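## Task

Take the eraser lying on the table and put it into the drawer that already contains an eraser. The drawers can slide fully out because nothing stops them. Every other item has to finish inside its own drawer, and all drawers must be closed at the end. The chest may move a few centimetres or rotate a little but has to stay upright. Nothing counts as done if it only stays in place because the robot is holding it.

## Robot and tools

ROBOT. Two six-joint arms, left_arm and right_arm, each ending in a two-finger parallel gripper that opens to 50 mm. Base poses in the scene frame: left_arm at (+0.079, +0.551, 0) m, quat_wxyz (+0.995, 0, 0, -0.104); right_arm at (+0.096, -0.613, 0) m, quat_wxyz (+0.999, 0, 0, -0.050). Scene frame: origin on the table top midway between the arms, +z up, +x out over the table, left_arm on the +y side. The arm names say nothing about image sides. Cameras: cam_high, cam_low, cam_left_wrist, cam_right_wrist, each 672x504, returned in that order.

GRIPPER FRAME. Fingers point along the gripper's +z; they close and open along its x. end_effector_position is the spot between the pads; fingertips extend 17.5 mm past it. Pure rotations pivot about that spot, which lies 25 mm from the last joint axis toward gripper -y. A flat block juts about 9 cm from the last joint axis toward gripper -y and rotates with the hand, so leave room for it.

THE ROW. Every motion command uses rows of 18 numbers, each in [-1, 1], always for both arms: left dx, dy, dz, rx, ry, rz, gripper position, force_limit, speed, then the same nine for the right arm. dx..rz are an offset (not a pose) from that gripper's measured pose at the start of the action, expressed in the gripper's own axes; 1.0 equals 0.6 m or 180 degrees; rx, ry, rz form a single rotation vector. Within an action each row is measured from that same start pose, not added to the previous row. For a call's first action the start is the last pose reported in this scene. Gripper position is absolute: +1 fully open (50 mm), about -0.65 pads touching, -1 means close until an object blocks. force_limit per pad: -1 about 20 N, 0 about 102 N, +1 about 185 N (actual may run ~17% higher). speed of the opening change: -1 20 mm/s, 0 85 mm/s, +1 150 mm/s. To leave a gripper unchanged, repeat its previous three numbers; zeros there are a real command.

TOOLS.
- execute_actions(actions): a list of actions, each a table of up to 15 rows; each row lasts one control step (1/30 s) and a short table repeats its final row to fill 15 steps. An empty list only returns state and images.
- move(target, speed, blocking): target is one 18-number row, offsets from the pose in the latest result that shows one, same axes and scale. Each gripper travels a straight line toward it, both paths finishing together, lasting 0.5 to 10 s (cut off at 10 s). speed is m/s, 0.002 to 0.5, default 0.25; rotation up to twice that in rad/s. Finger numbers are applied at the start. Paths ignore obstacles and the other arm; the hand may lag, drift or overshoot speed, especially near full reach. blocking=false returns after 0.5 s; before another move or execute_actions you must wait or stop until a result shows it ended.
- wait(seconds): 0 to 10; arms keep their last command; returns early if a running move ends.
- stop(): brakes a running move; needs room, more when fast; fingers continue.
- zoom_image(camera, region): region [x0, y0, x1, y1] in pixels of that camera's latest image, top-left origin, at most 504x504.
- read_manual(section): only "licences"; moves nothing.
- finished_scene(scene): ends the numbered scene for good and reports success; the goal must already hold steadily.

MOTION LIMITS. Each control step the commanded pose is clipped to 70 mm and 16 degrees from the measured pose; position wins over orientation if both cannot be met. After an action the arm goes no further than the last clipped pose, so long offsets take several actions. Motion trails commands by about 0.15 s. Elbows stop just short of straight. To hold an arm still, send the offset back to its desired pose in a reply's first call and zeros afterwards. The simulation keeps running while you think, holding the last command.

RESULTS. State line per arm: end_effector_position (m), end_effector_quat_wxyz, linear and angular velocities in the scene frame; printed position drifts more at long reach. "Hand target" is the pose the controller now drives toward. "pose unreachable" means the clearance check altered or blocked that arm's command. Action results list step readings; HELD with an arm's label marks a held-back step. A move adds a "move:" line: done, off_target, moving, held (last step blocked) or fault, plus limits=paced (pose clipped) or limits=held (steps blocked, after which the arm can surge); naming one arm means the other finished. Distances to target are given. object_status: 0 moving, 1 blocked while opening, 2 blocked while closing (a grip), 3 reached command or pads met (usually empty). A new position value resets status to 0; stopped fingers ignore new force/speed until position changes by 0.01 or more. Open first to regrip softer. Lost grips re-close automatically except at force_limit -1, where status stays 2. Opening mm ≈ (250 - position_measured) x 0.202.

CAUTIONS. Contact torque at a joint's load limit (shoulder pan and lift 287, elbow 130, wrists 48.7 N m, held weight included) or an external force of 150 N stops that arm for 10 s and skips the rest of the call. Arms are stiff: aiming even slightly beyond a firm contact can fault. Motors heat under load: warning at 70 °C, brakes at 85 °C until cooled. Held parts may be tugged briefly. Never let the arms collide or push each other. Keep everything on the table. Pull drawers gently since they can slide right out; keep the chest upright. Avoid drops, slams, hard impacts and heavy pushing.

Each tool is called after "Request:" by a JSON object that holds its "fn" and its "kwargs".

## Session

I'll start by looking at the current state of the scene.

Request:
{"fn": "execute_actions", "kwargs": {"actions": []}}

Scene clock: 0.00 s.
left_arm: end_effector_position=(+0.7965, +0.6811, +0.1755) position_measured=3 object_status=3 end_effector_quat_wxyz=(-0.157, +0.949, -0.224, -0.156) end_effector_velocity=(-0.000, +0.000, +0.000) end_effector_angular_velocity=(+0.001, +0.001, +0.002) | right_arm: end_effector_position=(+0.4507, -0.8549, +0.2393) position_measured=3 object_status=3 end_effector_quat_wxyz=(-0.119, +0.369, +0.897, +0.213) end_effector_velocity=(-0.000, +0.000, +0.001) end_effector_angular_velocity=(-0.002, -0.001, -0.000)
Joint positions: left_arm=[ 3.119 -1.303  1.886 -1.827 -1.259  1.751] | right_arm=[ 2.15  -1.77   2.2   -1.534 -1.403 -1.92 ]
Joint velocities: left_arm=[ 0.    -0.    -0.     0.002 -0.    -0.002] | right_arm=[-0.    -0.003 -0.     0.001 -0.     0.   ]
Hand target (left_arm): +0.796, +0.681, +0.175; -0.157, +0.949, -0.224, -0.156
Hand target (right_arm): +0.451, -0.855, +0.239; -0.119, +0.369, +0.897, +0.213

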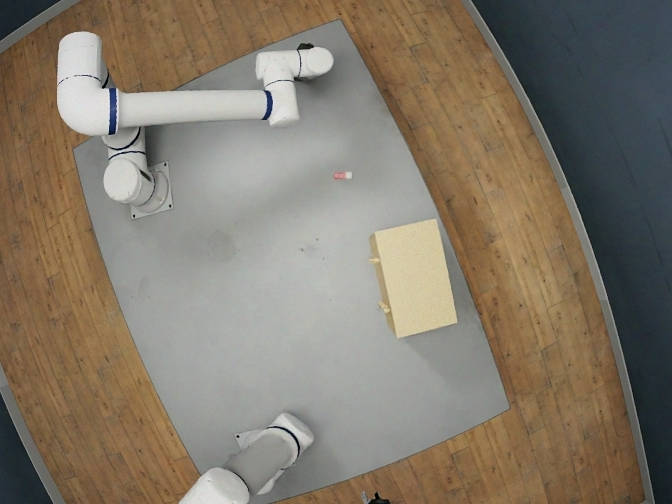

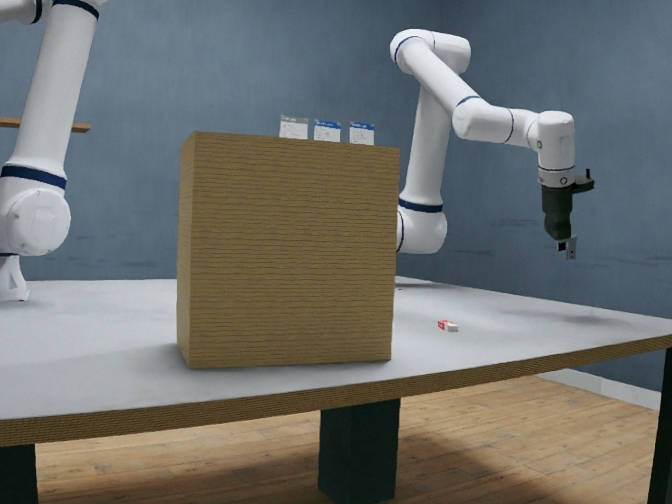

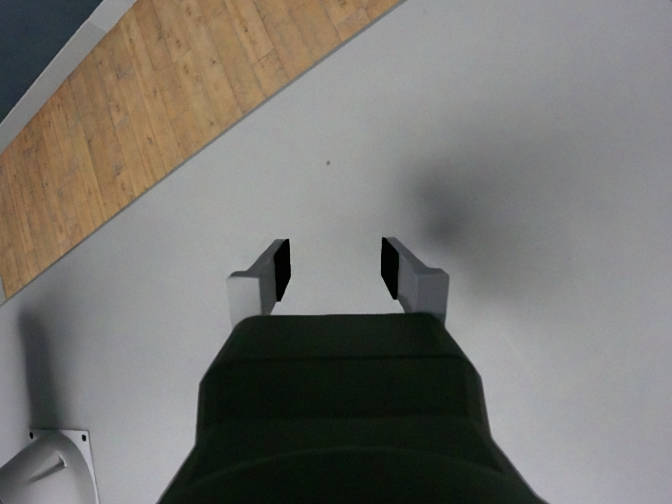

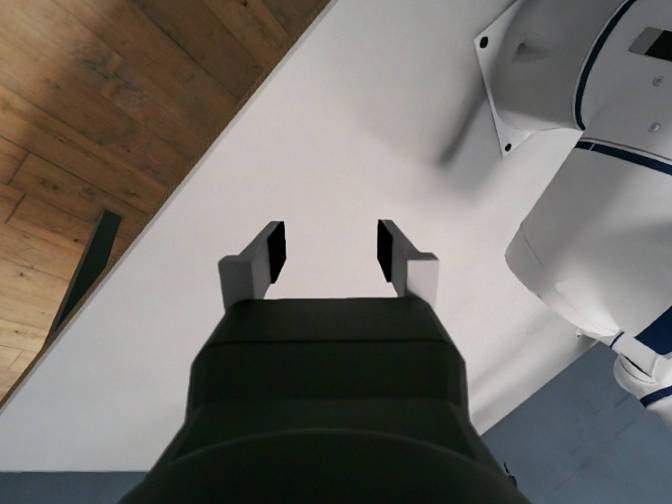

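Request:
{"fn": "zoom_image", "kwargs": {"camera": "cam_high", "region": [300, 140, 500, 360]}}

Request:
{"fn": "zoom_image", "kwargs": {"camera": "cam_low", "region": [160, 90, 480, 390]}}

Region (300, 140, 500, 360) of cam_high's 672x504 image, scaled by 2.291, with more detail than that image has; it fills the left 458 columns of this view, and the rest is white.

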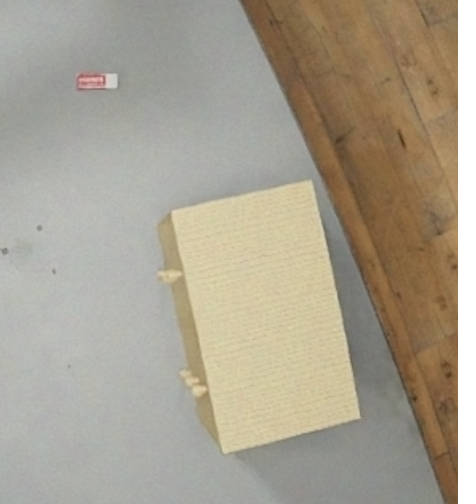

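Region (160, 90, 480, 390) of cam_low's 672x504 image, scaled by 1.575, with more detail than that image has; it fills the top 472 rows of this view, and the rest is white.

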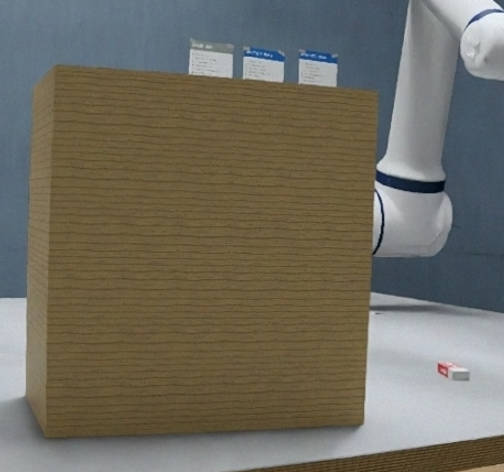

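Request:
{"fn": "zoom_image", "kwargs": {"camera": "cam_high", "region": [40, 10, 360, 250]}}

Request:
{"fn": "zoom_image", "kwargs": {"camera": "cam_high", "region": [160, 360, 420, 504]}}

Region (40, 10, 360, 250) of cam_high's 672x504 image, scaled by 1.575, with more detail than that image has; it fills the top 378 rows of this view, and the rest is white.

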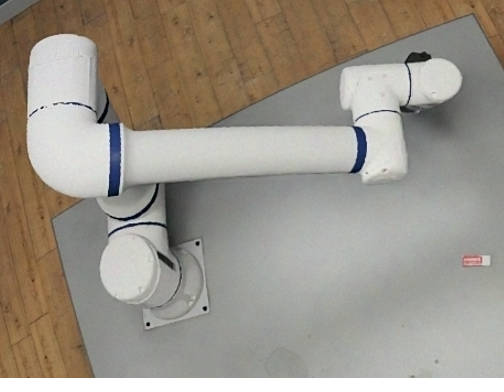

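Region (160, 360, 420, 504) of cam_high's 672x504 image, scaled by 1.938, with more detail than that image has; it fills the top 279 rows of this view, and the rest is white.

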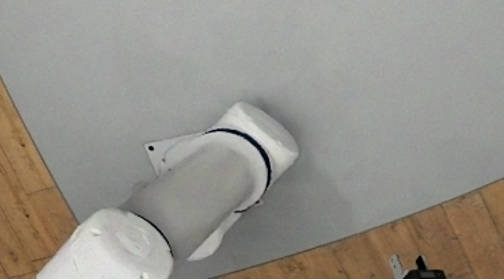

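Request:
{"fn": "zoom_image", "kwargs": {"camera": "cam_low", "region": [270, 105, 390, 155]}}

Request:
{"fn": "zoom_image", "kwargs": {"camera": "cam_high", "region": [350, 210, 430, 350]}}

Region (270, 105, 390, 155) of cam_low's 672x504 image, scaled by 4.200, with more detail than that image has; it fills the top 210 rows of this view, and the rest is white.

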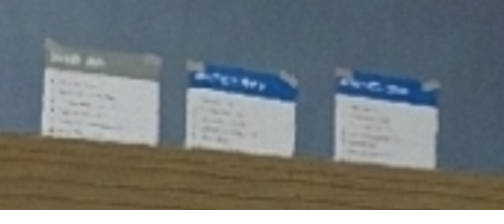

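Region (350, 210, 430, 350) of cam_high's 672x504 image, scaled by 3.600, with more detail than that image has; it fills the left 288 columns of this view, and the rest is white.

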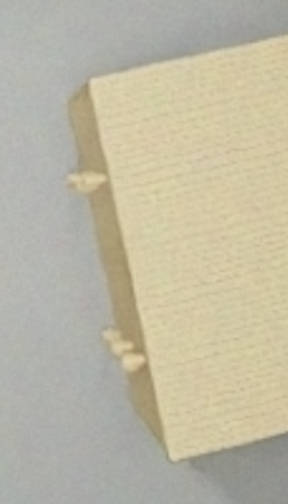

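Request:
{"fn": "move", "kwargs": {"target": [0.2478,0.5702,-0.2902,-0.1532,0.0363,-0.4885,1,0,0, 0.7930,0.7776,0.4576,0.3712,-0.3349,-0.6579,1,0,0], "speed": 0.4}}

Scene clock: 123.93 s.
left_arm: end_effector_position=(+0.8004, +0.2704, +0.1988) position_measured=3 object_status=3 end_effector_quat_wxyz=(-0.001, +0.853, +0.521, +0.000) end_effector_velocity=(-0.000, -0.002, -0.000) end_effector_angular_velocity=(+0.001, -0.001, +0.009) | right_arm: end_effector_position=(+0.4350, -0.1365, +0.3141) position_measured=3 object_status=3 end_effector_quat_wxyz=(-0.323, +0.555, -0.665, +0.381) end_effector_velocity=(+0.001, +0.003, +0.000) end_effector_angular_velocity=(-0.004, -0.009, +0.014)
Joint positions: left_arm=[ 2.752 -1.29   1.826 -2.105 -1.57  -0.125] | right_arm=[ 4.323 -1.552  2.39  -2.901 -2.537 -2.141]
Joint velocities: left_arm=[-0.002  0.     0.    -0.001  0.001 -0.011] | right_arm=[ 0.001  0.009  0.003 -0.035 -0.002 -0.028]
Hand target (left_arm): +0.800, +0.270, +0.199; -0.001, +0.853, +0.522, +0.000
Hand target (right_arm): +0.435, -0.136, +0.314; +0.323, -0.555, +0.665, -0.382
Off the commanded pose (left_arm): 0.001 m, 0 deg.
Off the commanded pose (right_arm): 0.003 m, 0 deg.
move: done

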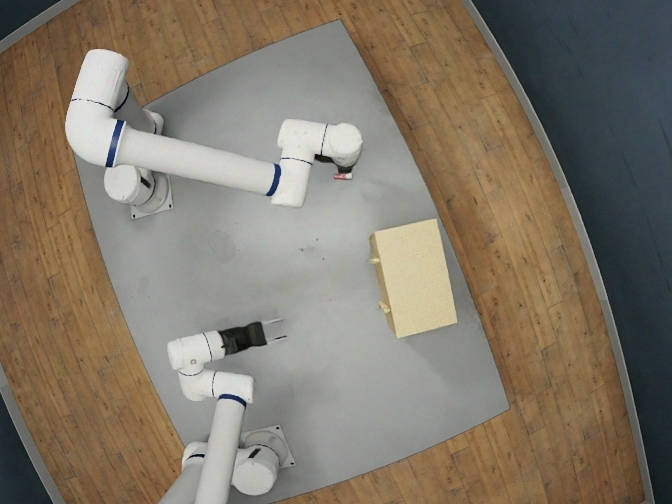

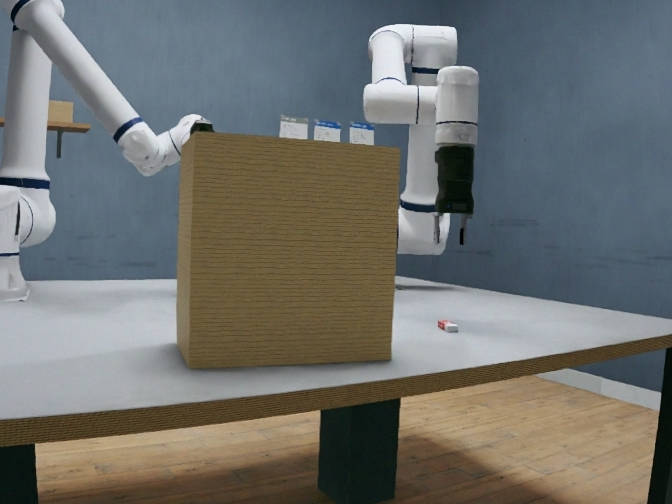

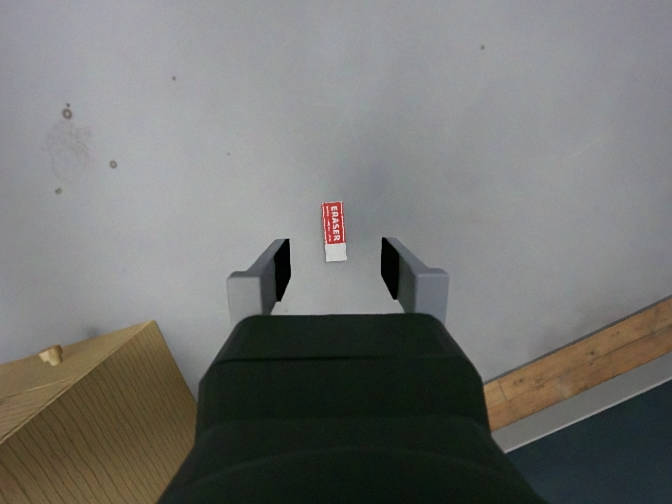

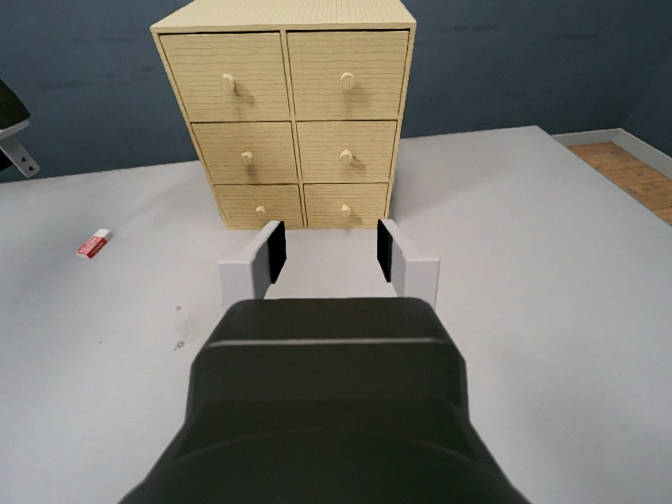

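Request:
{"fn": "zoom_image", "kwargs": {"camera": "cam_right_wrist", "region": [140, 0, 440, 250]}}

Request:
{"fn": "zoom_image", "kwargs": {"camera": "cam_left_wrist", "region": [250, 170, 430, 320]}}

Region (140, 0, 440, 250) of cam_right_wrist's 672x504 image, scaled by 1.680, with more detail than that image has.

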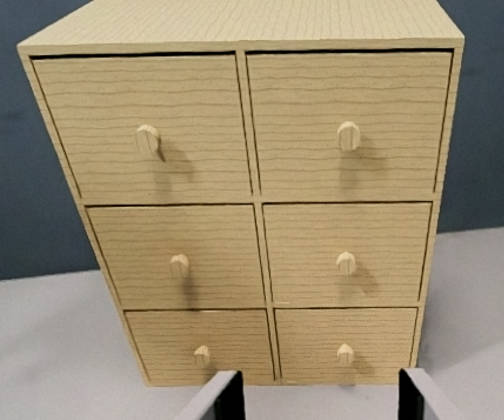

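Region (250, 170, 430, 320) of cam_left_wrist's 672x504 image, scaled by 2.800, with more detail than that image has.

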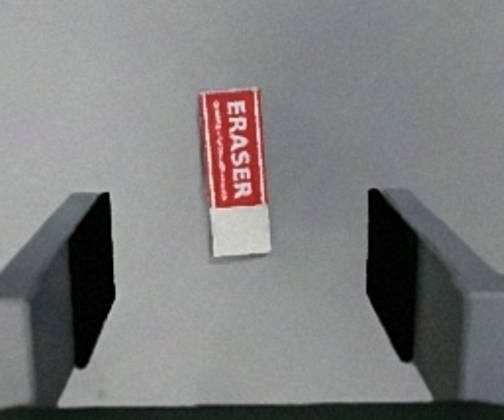

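Request:
{"fn": "zoom_image", "kwargs": {"camera": "cam_right_wrist", "region": [200, 190, 460, 330]}}

Request:
{"fn": "zoom_image", "kwargs": {"camera": "cam_left_wrist", "region": [200, 200, 460, 340]}}

Region (200, 190, 460, 330) of cam_right_wrist's 672x504 image, scaled by 1.938, with more detail than that image has; it fills the top 271 rows of this view, and the rest is white.

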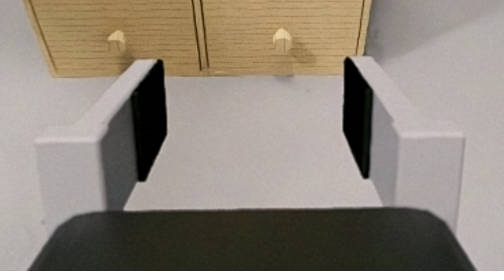

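Region (200, 200, 460, 340) of cam_left_wrist's 672x504 image, scaled by 1.938, with more detail than that image has; it fills the top 271 rows of this view, and the rest is white.

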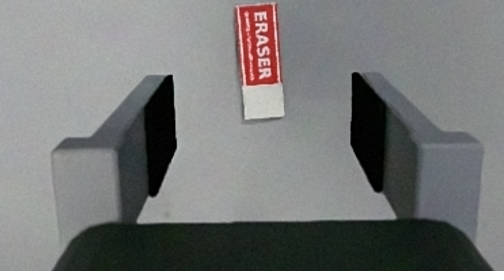

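Request:
{"fn": "zoom_image", "kwargs": {"camera": "cam_high", "region": [200, 150, 480, 360]}}

Region (200, 150, 480, 360) of cam_high's 672x504 image, scaled by 1.800, with more detail than that image has; it fills the top 378 rows of this view, and the rest is white.

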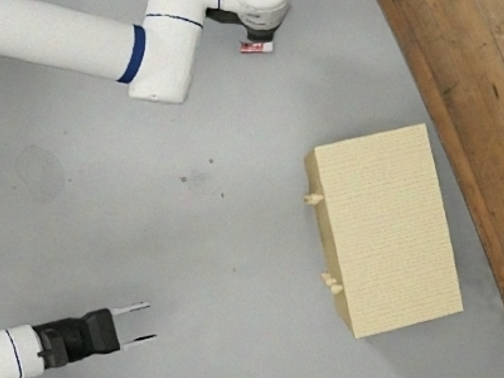

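Request:
{"fn": "zoom_image", "kwargs": {"camera": "cam_right_wrist", "region": [200, 55, 380, 185]}}

Request:
{"fn": "zoom_image", "kwargs": {"camera": "cam_left_wrist", "region": [0, 300, 200, 450]}}

Region (200, 55, 380, 185) of cam_right_wrist's 672x504 image, scaled by 2.800, with more detail than that image has.

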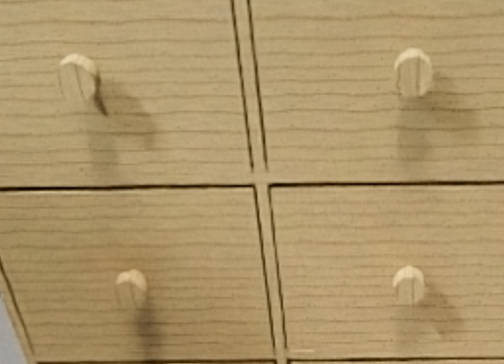

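Region (0, 300, 200, 450) of cam_left_wrist's 672x504 image, scaled by 2.520, with more detail than that image has; it fills the top 378 rows of this view, and the rest is white.

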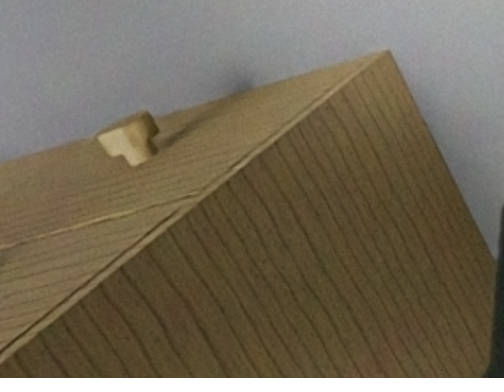

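Request:
{"fn": "zoom_image", "kwargs": {"camera": "cam_right_wrist", "region": [215, 210, 335, 310]}}

Request:
{"fn": "zoom_image", "kwargs": {"camera": "cam_right_wrist", "region": [330, 210, 450, 310]}}

Region (215, 210, 335, 310) of cam_right_wrist's 672x504 image, scaled by 4.200, with more detail than that image has.

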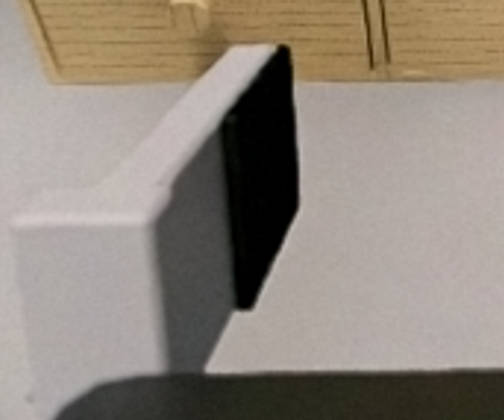

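Region (330, 210, 450, 310) of cam_right_wrist's 672x504 image, scaled by 4.200, with more detail than that image has.

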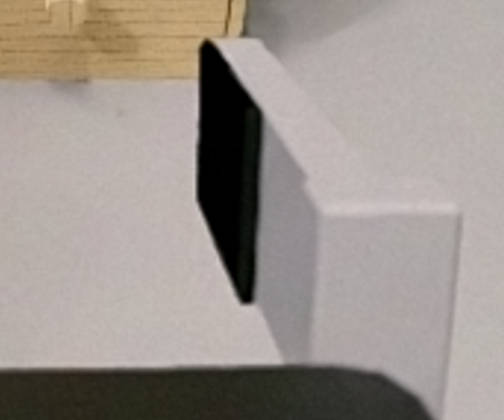

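Request:
{"fn": "move", "kwargs": {"target": [-0.0033,0.030,0.2480,0,0,-0.0156,1,0,0, 0.0373,-0.1850,0.4179,0,0,0,1,0,0], "speed": 0.3}}

Scene clock: 245.57 s.
left_arm: end_effector_position=(+0.8156, +0.2610, +0.0502) position_measured=3 object_status=3 end_effector_quat_wxyz=(-0.001, +0.840, +0.542, +0.000) end_effector_velocity=(+0.000, +0.000, -0.002) end_effector_angular_velocity=(+0.000, +0.000, +0.000) | right_arm: end_effector_position=(+0.6992, -0.2066, +0.2843) position_measured=3 object_status=3 end_effector_quat_wxyz=(-0.323, +0.555, -0.665, +0.382) end_effector_velocity=(+0.003, -0.001, -0.001) end_effector_angular_velocity=(-0.001, +0.001, -0.000)
Joint positions: left_arm=[ 2.754 -1.111  1.889 -2.347 -1.57  -0.172] | right_arm=[ 3.848 -1.334  2.311 -3.436 -2.226 -2.675]
Joint velocities: left_arm=[ 0.     0.002  0.    -0.002  0.    -0.   ] | right_arm=[-0.005  0.004 -0.002 -0.003  0.004 -0.004]
Hand target (left_arm): +0.816, +0.261, +0.050; -0.001, +0.840, +0.542, +0.000
Hand target (right_arm): +0.700, -0.207, +0.284; +0.323, -0.555, +0.665, -0.382
Off the commanded pose (left_arm): 0.000 m, 0 deg.
Off the commanded pose (right_arm): 0.000 m, 0 deg.
move: done

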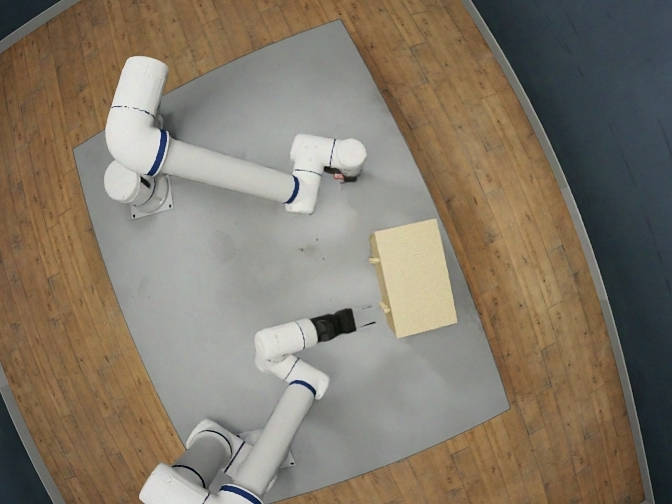

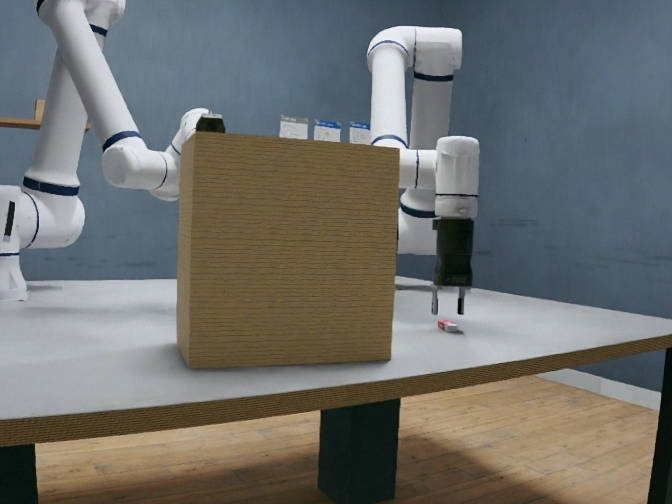

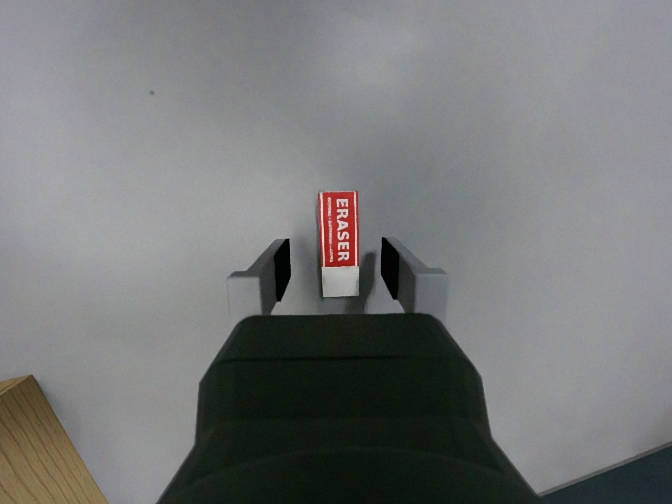

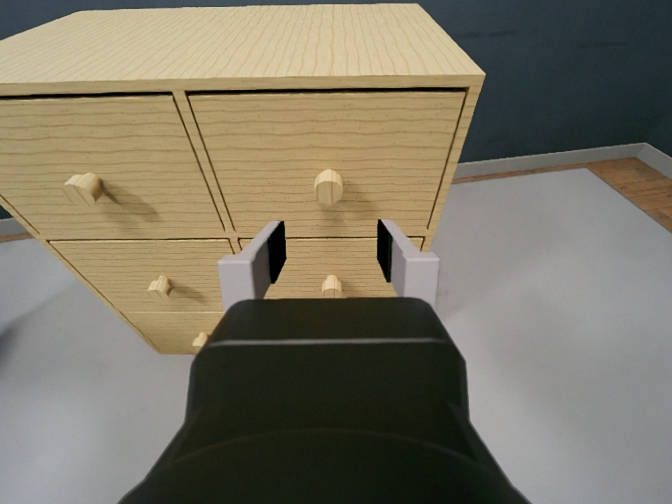

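Request:
{"fn": "zoom_image", "kwargs": {"camera": "cam_right_wrist", "region": [240, 130, 420, 270]}}

Request:
{"fn": "zoom_image", "kwargs": {"camera": "cam_low", "region": [400, 250, 500, 350]}}

Region (240, 130, 420, 270) of cam_right_wrist's 672x504 image, scaled by 2.800, with more detail than that image has.

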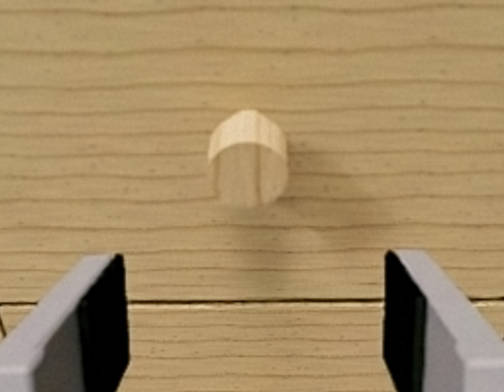

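Region (400, 250, 500, 350) of cam_low's 672x504 image, scaled by 5.040, with more detail than that image has.

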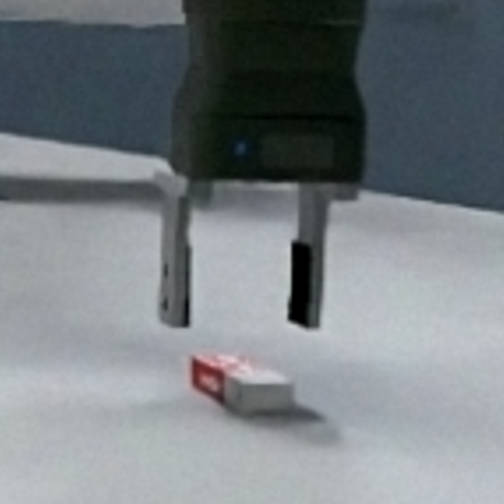

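Request:
{"fn": "zoom_image", "kwargs": {"camera": "cam_high", "region": [330, 280, 420, 350]}}

Region (330, 280, 420, 350) of cam_high's 672x504 image, scaled by 5.600, with more detail than that image has.

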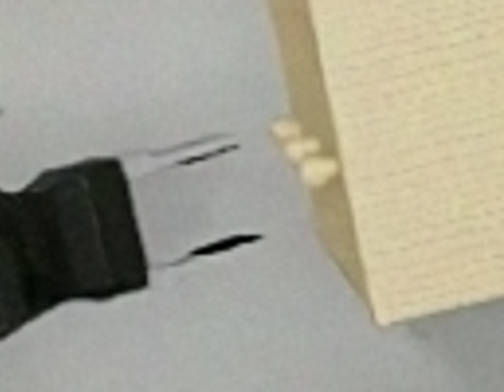

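Request:
{"fn": "zoom_image", "kwargs": {"camera": "cam_left_wrist", "region": [270, 170, 410, 320]}}

Region (270, 170, 410, 320) of cam_left_wrist's 672x504 image, scaled by 3.360, with more detail than that image has; it fills the left 470 columns of this view, and the rest is white.

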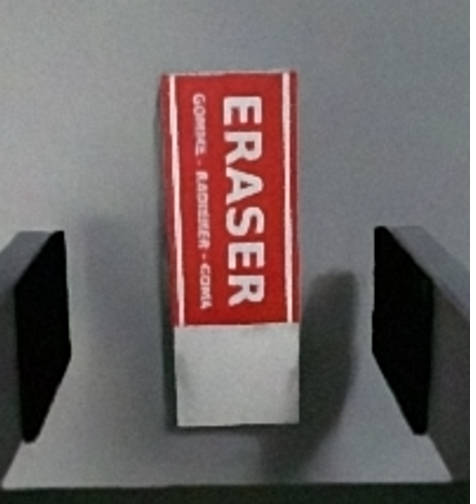

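Request:
{"fn": "move", "kwargs": {"target": [0.005,-0.005,0.0453,0,0,0,1,0,0, -0.0023,-0.030,0.0404,0,0,0,1,0,0], "speed": 0.06}}

Scene clock: 364.20 s.
left_arm: end_effector_position=(+0.8141, +0.2650, +0.0233) position_measured=3 object_status=3 end_effector_quat_wxyz=(-0.001, +0.840, +0.542, +0.000) end_effector_velocity=(-0.000, -0.000, -0.002) end_effector_angular_velocity=(-0.001, -0.001, -0.001) | right_arm: end_effector_position=(+0.7286, -0.2106, +0.2877) position_measured=3 object_status=3 end_effector_quat_wxyz=(-0.323, +0.555, -0.665, +0.382) end_effector_velocity=(+0.002, -0.000, +0.001) end_effector_angular_velocity=(+0.000, -0.001, +0.000)
Joint positions: left_arm=[ 2.758 -1.082  1.906 -2.394 -1.57  -0.169] | right_arm=[ 3.812 -1.316  2.278 -3.438 -2.198 -2.703]
Joint velocities: left_arm=[-0.     0.003  0.001 -0.005 -0.     0.001] | right_arm=[-0.003  0.    -0.003  0.     0.002 -0.003]
Hand target (left_arm): +0.814, +0.265, +0.023; -0.001, +0.840, +0.542, +0.000
Hand target (right_arm): +0.729, -0.211, +0.288; +0.323, -0.555, +0.665, -0.382
Off the commanded pose (left_arm): 0.000 m, 0 deg.
Off the commanded pose (right_arm): 0.000 m, 0 deg.
move: done

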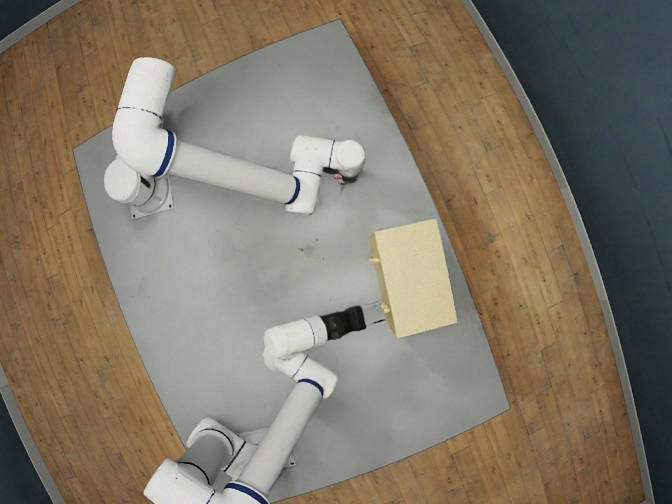

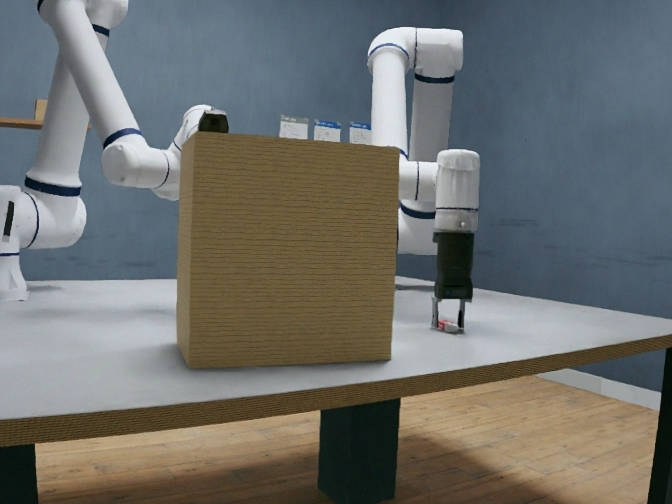

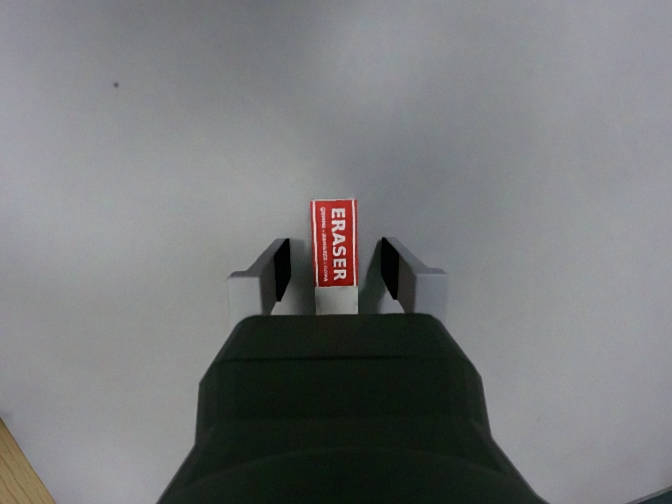

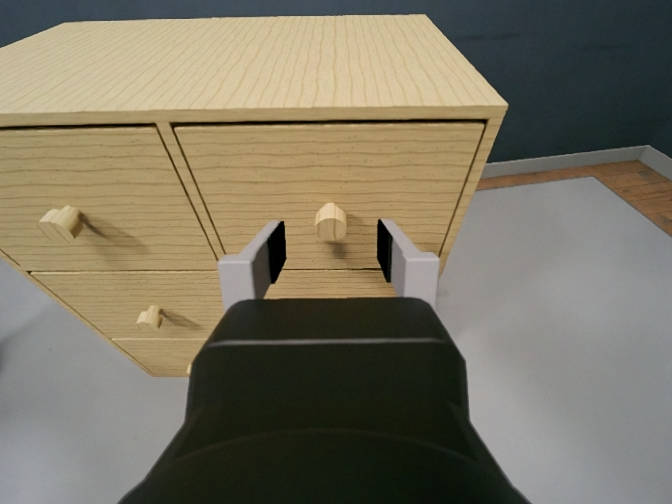

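Request:
{"fn": "zoom_image", "kwargs": {"camera": "cam_right_wrist", "region": [260, 170, 400, 300]}}

Request:
{"fn": "zoom_image", "kwargs": {"camera": "cam_low", "region": [410, 270, 490, 350]}}

Request:
{"fn": "zoom_image", "kwargs": {"camera": "cam_high", "region": [340, 280, 420, 345]}}

Region (260, 170, 400, 300) of cam_right_wrist's 672x504 image, scaled by 3.600, with more detail than that image has; it fills the top 468 rows of this view, and the rest is white.

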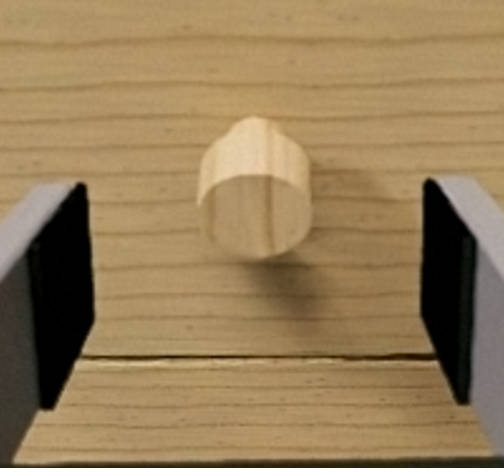

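Region (410, 270, 490, 350) of cam_low's 672x504 image, scaled by 6.300, with more detail than that image has.

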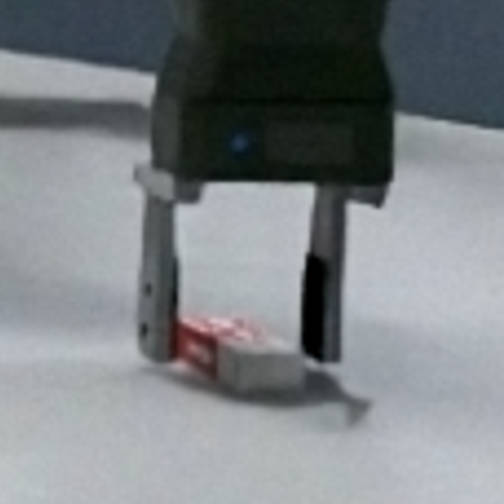

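Region (340, 280, 420, 345) of cam_high's 672x504 image, scaled by 6.300, with more detail than that image has; it fills the top 410 rows of this view, and the rest is white.

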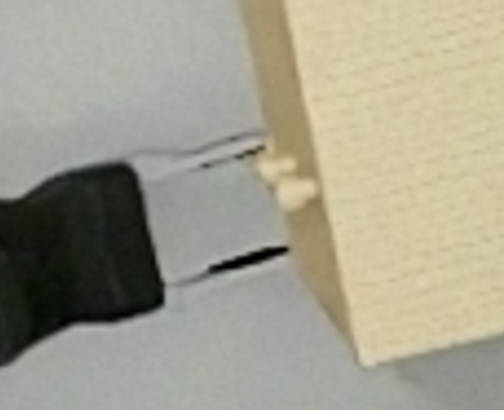

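Request:
{"fn": "move", "kwargs": {"target": [0,0,0,0,0,0,-1,-0.4,0, 0,-0.01167,0.0202,0,0,0,1,0,0], "speed": 0.04}}

Scene clock: 407.27 s.
left_arm: end_effector_position=(+0.8140, +0.2651, +0.0232) position_measured=145 object_status=2 end_effector_quat_wxyz=(-0.001, +0.840, +0.542, +0.000) end_effector_velocity=(+0.000, +0.000, +0.000) end_effector_angular_velocity=(+0.000, -0.000, -0.001) | right_arm: end_effector_position=(+0.7420, -0.2130, +0.2877) position_measured=3 object_status=3 end_effector_quat_wxyz=(-0.323, +0.555, -0.665, +0.382) end_effector_velocity=(+0.003, -0.001, -0.001) end_effector_angular_velocity=(+0.000, +0.001, -0.001)
Joint positions: left_arm=[ 2.758 -1.082  1.906 -2.394 -1.57  -0.169] | right_arm=[ 3.795 -1.306  2.264 -3.442 -2.185 -2.715]
Joint velocities: left_arm=[ 0.    -0.     0.    -0.     0.     0.001] | right_arm=[-0.004  0.003 -0.003 -0.001  0.003 -0.002]
Hand target (left_arm): +0.814, +0.265, +0.023; -0.001, +0.840, +0.542, +0.000
Hand target (right_arm): +0.742, -0.213, +0.288; +0.323, -0.555, +0.665, -0.382
Off the commanded pose (left_arm): 0.000 m, 0 deg.
Off the commanded pose (right_arm): 0.000 m, 0 deg.
move: done

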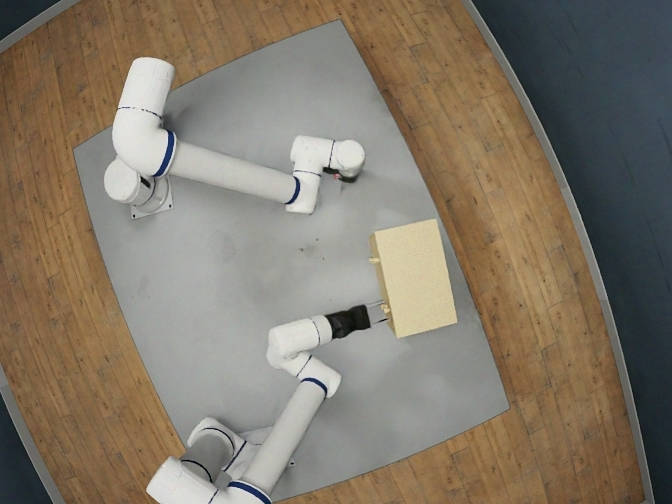

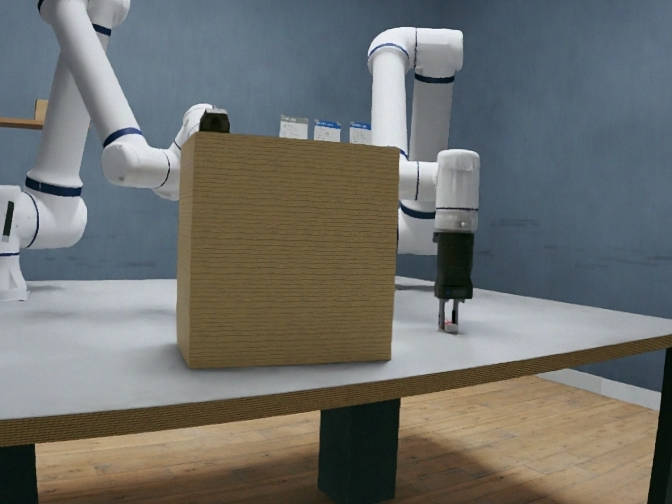

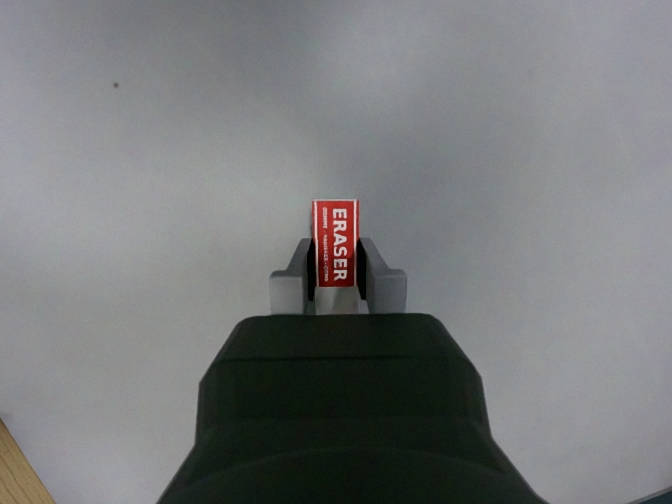

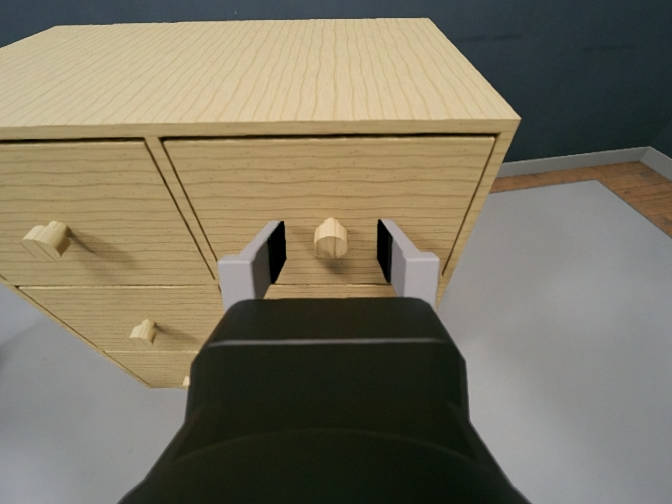

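Request:
{"fn": "zoom_image", "kwargs": {"camera": "cam_right_wrist", "region": [260, 180, 400, 310]}}

Request:
{"fn": "zoom_image", "kwargs": {"camera": "cam_high", "region": [350, 280, 420, 340]}}

Region (260, 180, 400, 310) of cam_right_wrist's 672x504 image, scaled by 3.600, with more detail than that image has; it fills the top 468 rows of this view, and the rest is white.

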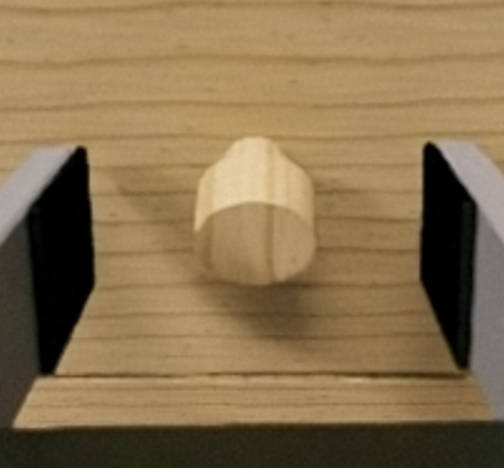

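Region (350, 280, 420, 340) of cam_high's 672x504 image, scaled by 7.200, with more detail than that image has; it fills the top 432 rows of this view, and the rest is white.

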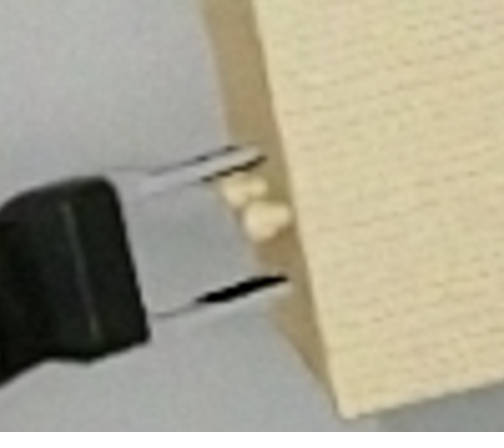

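Request:
{"fn": "move", "kwargs": {"target": [0,0,-0.1617,0,0,0,-1,-0.4,0, 0,0,0,0,0,0,-1,-0.3,0], "speed": 0.15}}

Scene clock: 434.10 s.
left_arm: end_effector_position=(+0.8140, +0.2648, +0.1199) position_measured=145 object_status=2 end_effector_quat_wxyz=(-0.001, +0.840, +0.542, +0.000) end_effector_velocity=(-0.001, +0.001, +0.002) end_effector_angular_velocity=(+0.001, +0.002, +0.002) | right_arm: end_effector_position=(+0.7420, -0.2130, +0.2877) position_measured=181 object_status=2 end_effector_quat_wxyz=(-0.323, +0.555, -0.665, +0.382) end_effector_velocity=(-0.000, +0.001, -0.000) end_effector_angular_velocity=(+0.001, -0.001, +0.001)
Joint positions: left_arm=[ 2.757 -1.193  1.856 -2.232 -1.57  -0.169] | right_arm=[ 3.795 -1.306  2.264 -3.442 -2.185 -2.715]
Joint velocities: left_arm=[ 0.    -0.003 -0.001  0.007 -0.    -0.002] | right_arm=[ 0.002  0.001 -0.    -0.001  0.     0.001]
Hand target (left_arm): +0.814, +0.265, +0.120; -0.001, +0.840, +0.542, +0.000
Hand target (right_arm): +0.742, -0.213, +0.288; +0.323, -0.555, +0.665, -0.382
Off the commanded pose (left_arm): 0.000 m, 0 deg.
Off the commanded pose (right_arm): 0.000 m, 0 deg.
move: done

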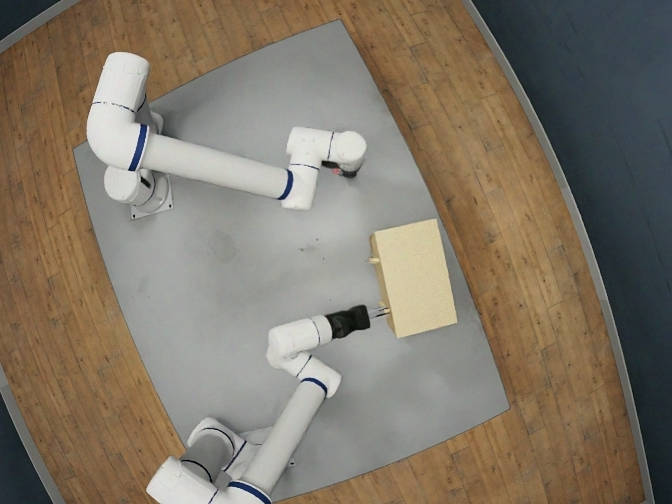

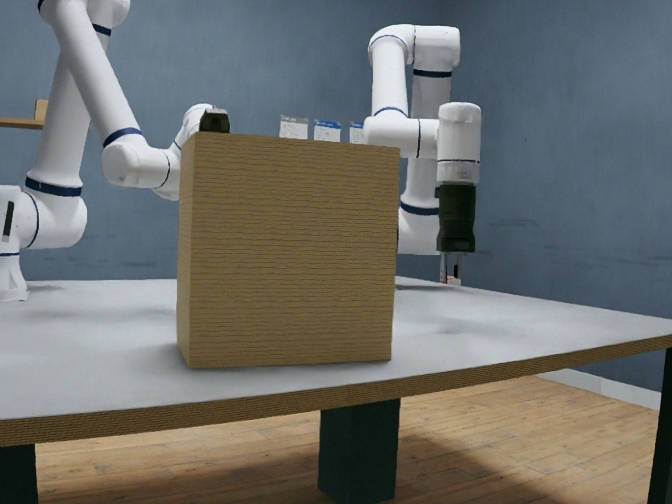

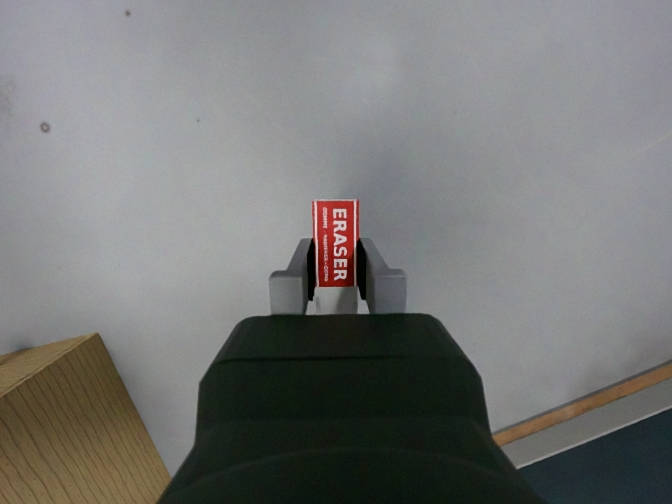

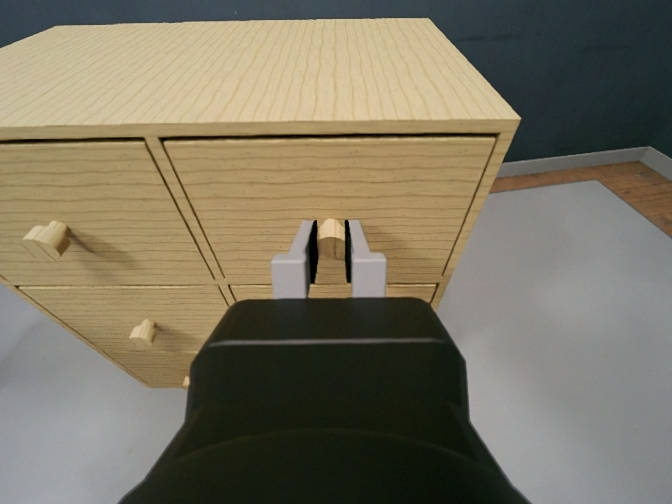

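Request:
{"fn": "zoom_image", "kwargs": {"camera": "cam_right_wrist", "region": [280, 190, 390, 290]}}

Request:
{"fn": "zoom_image", "kwargs": {"camera": "cam_high", "region": [350, 280, 420, 340]}}

Region (280, 190, 390, 290) of cam_right_wrist's 672x504 image, scaled by 4.582, with more detail than that image has; it fills the top 458 rows of this view, and the rest is white.

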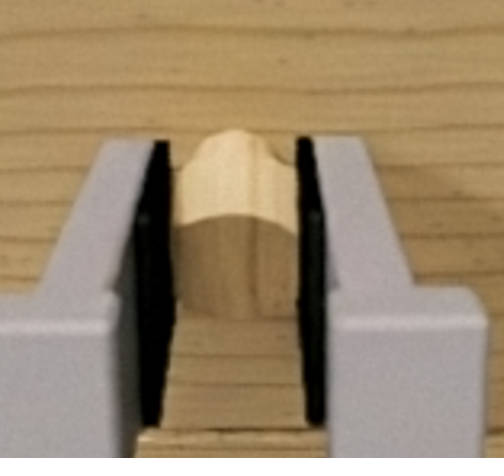

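Region (350, 280, 420, 340) of cam_high's 672x504 image, scaled by 7.200, with more detail than that image has; it fills the top 432 rows of this view, and the rest is white.

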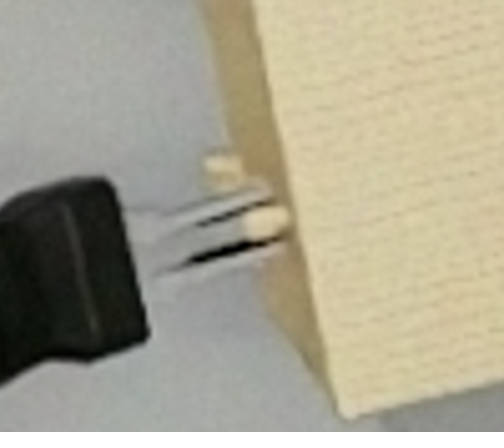

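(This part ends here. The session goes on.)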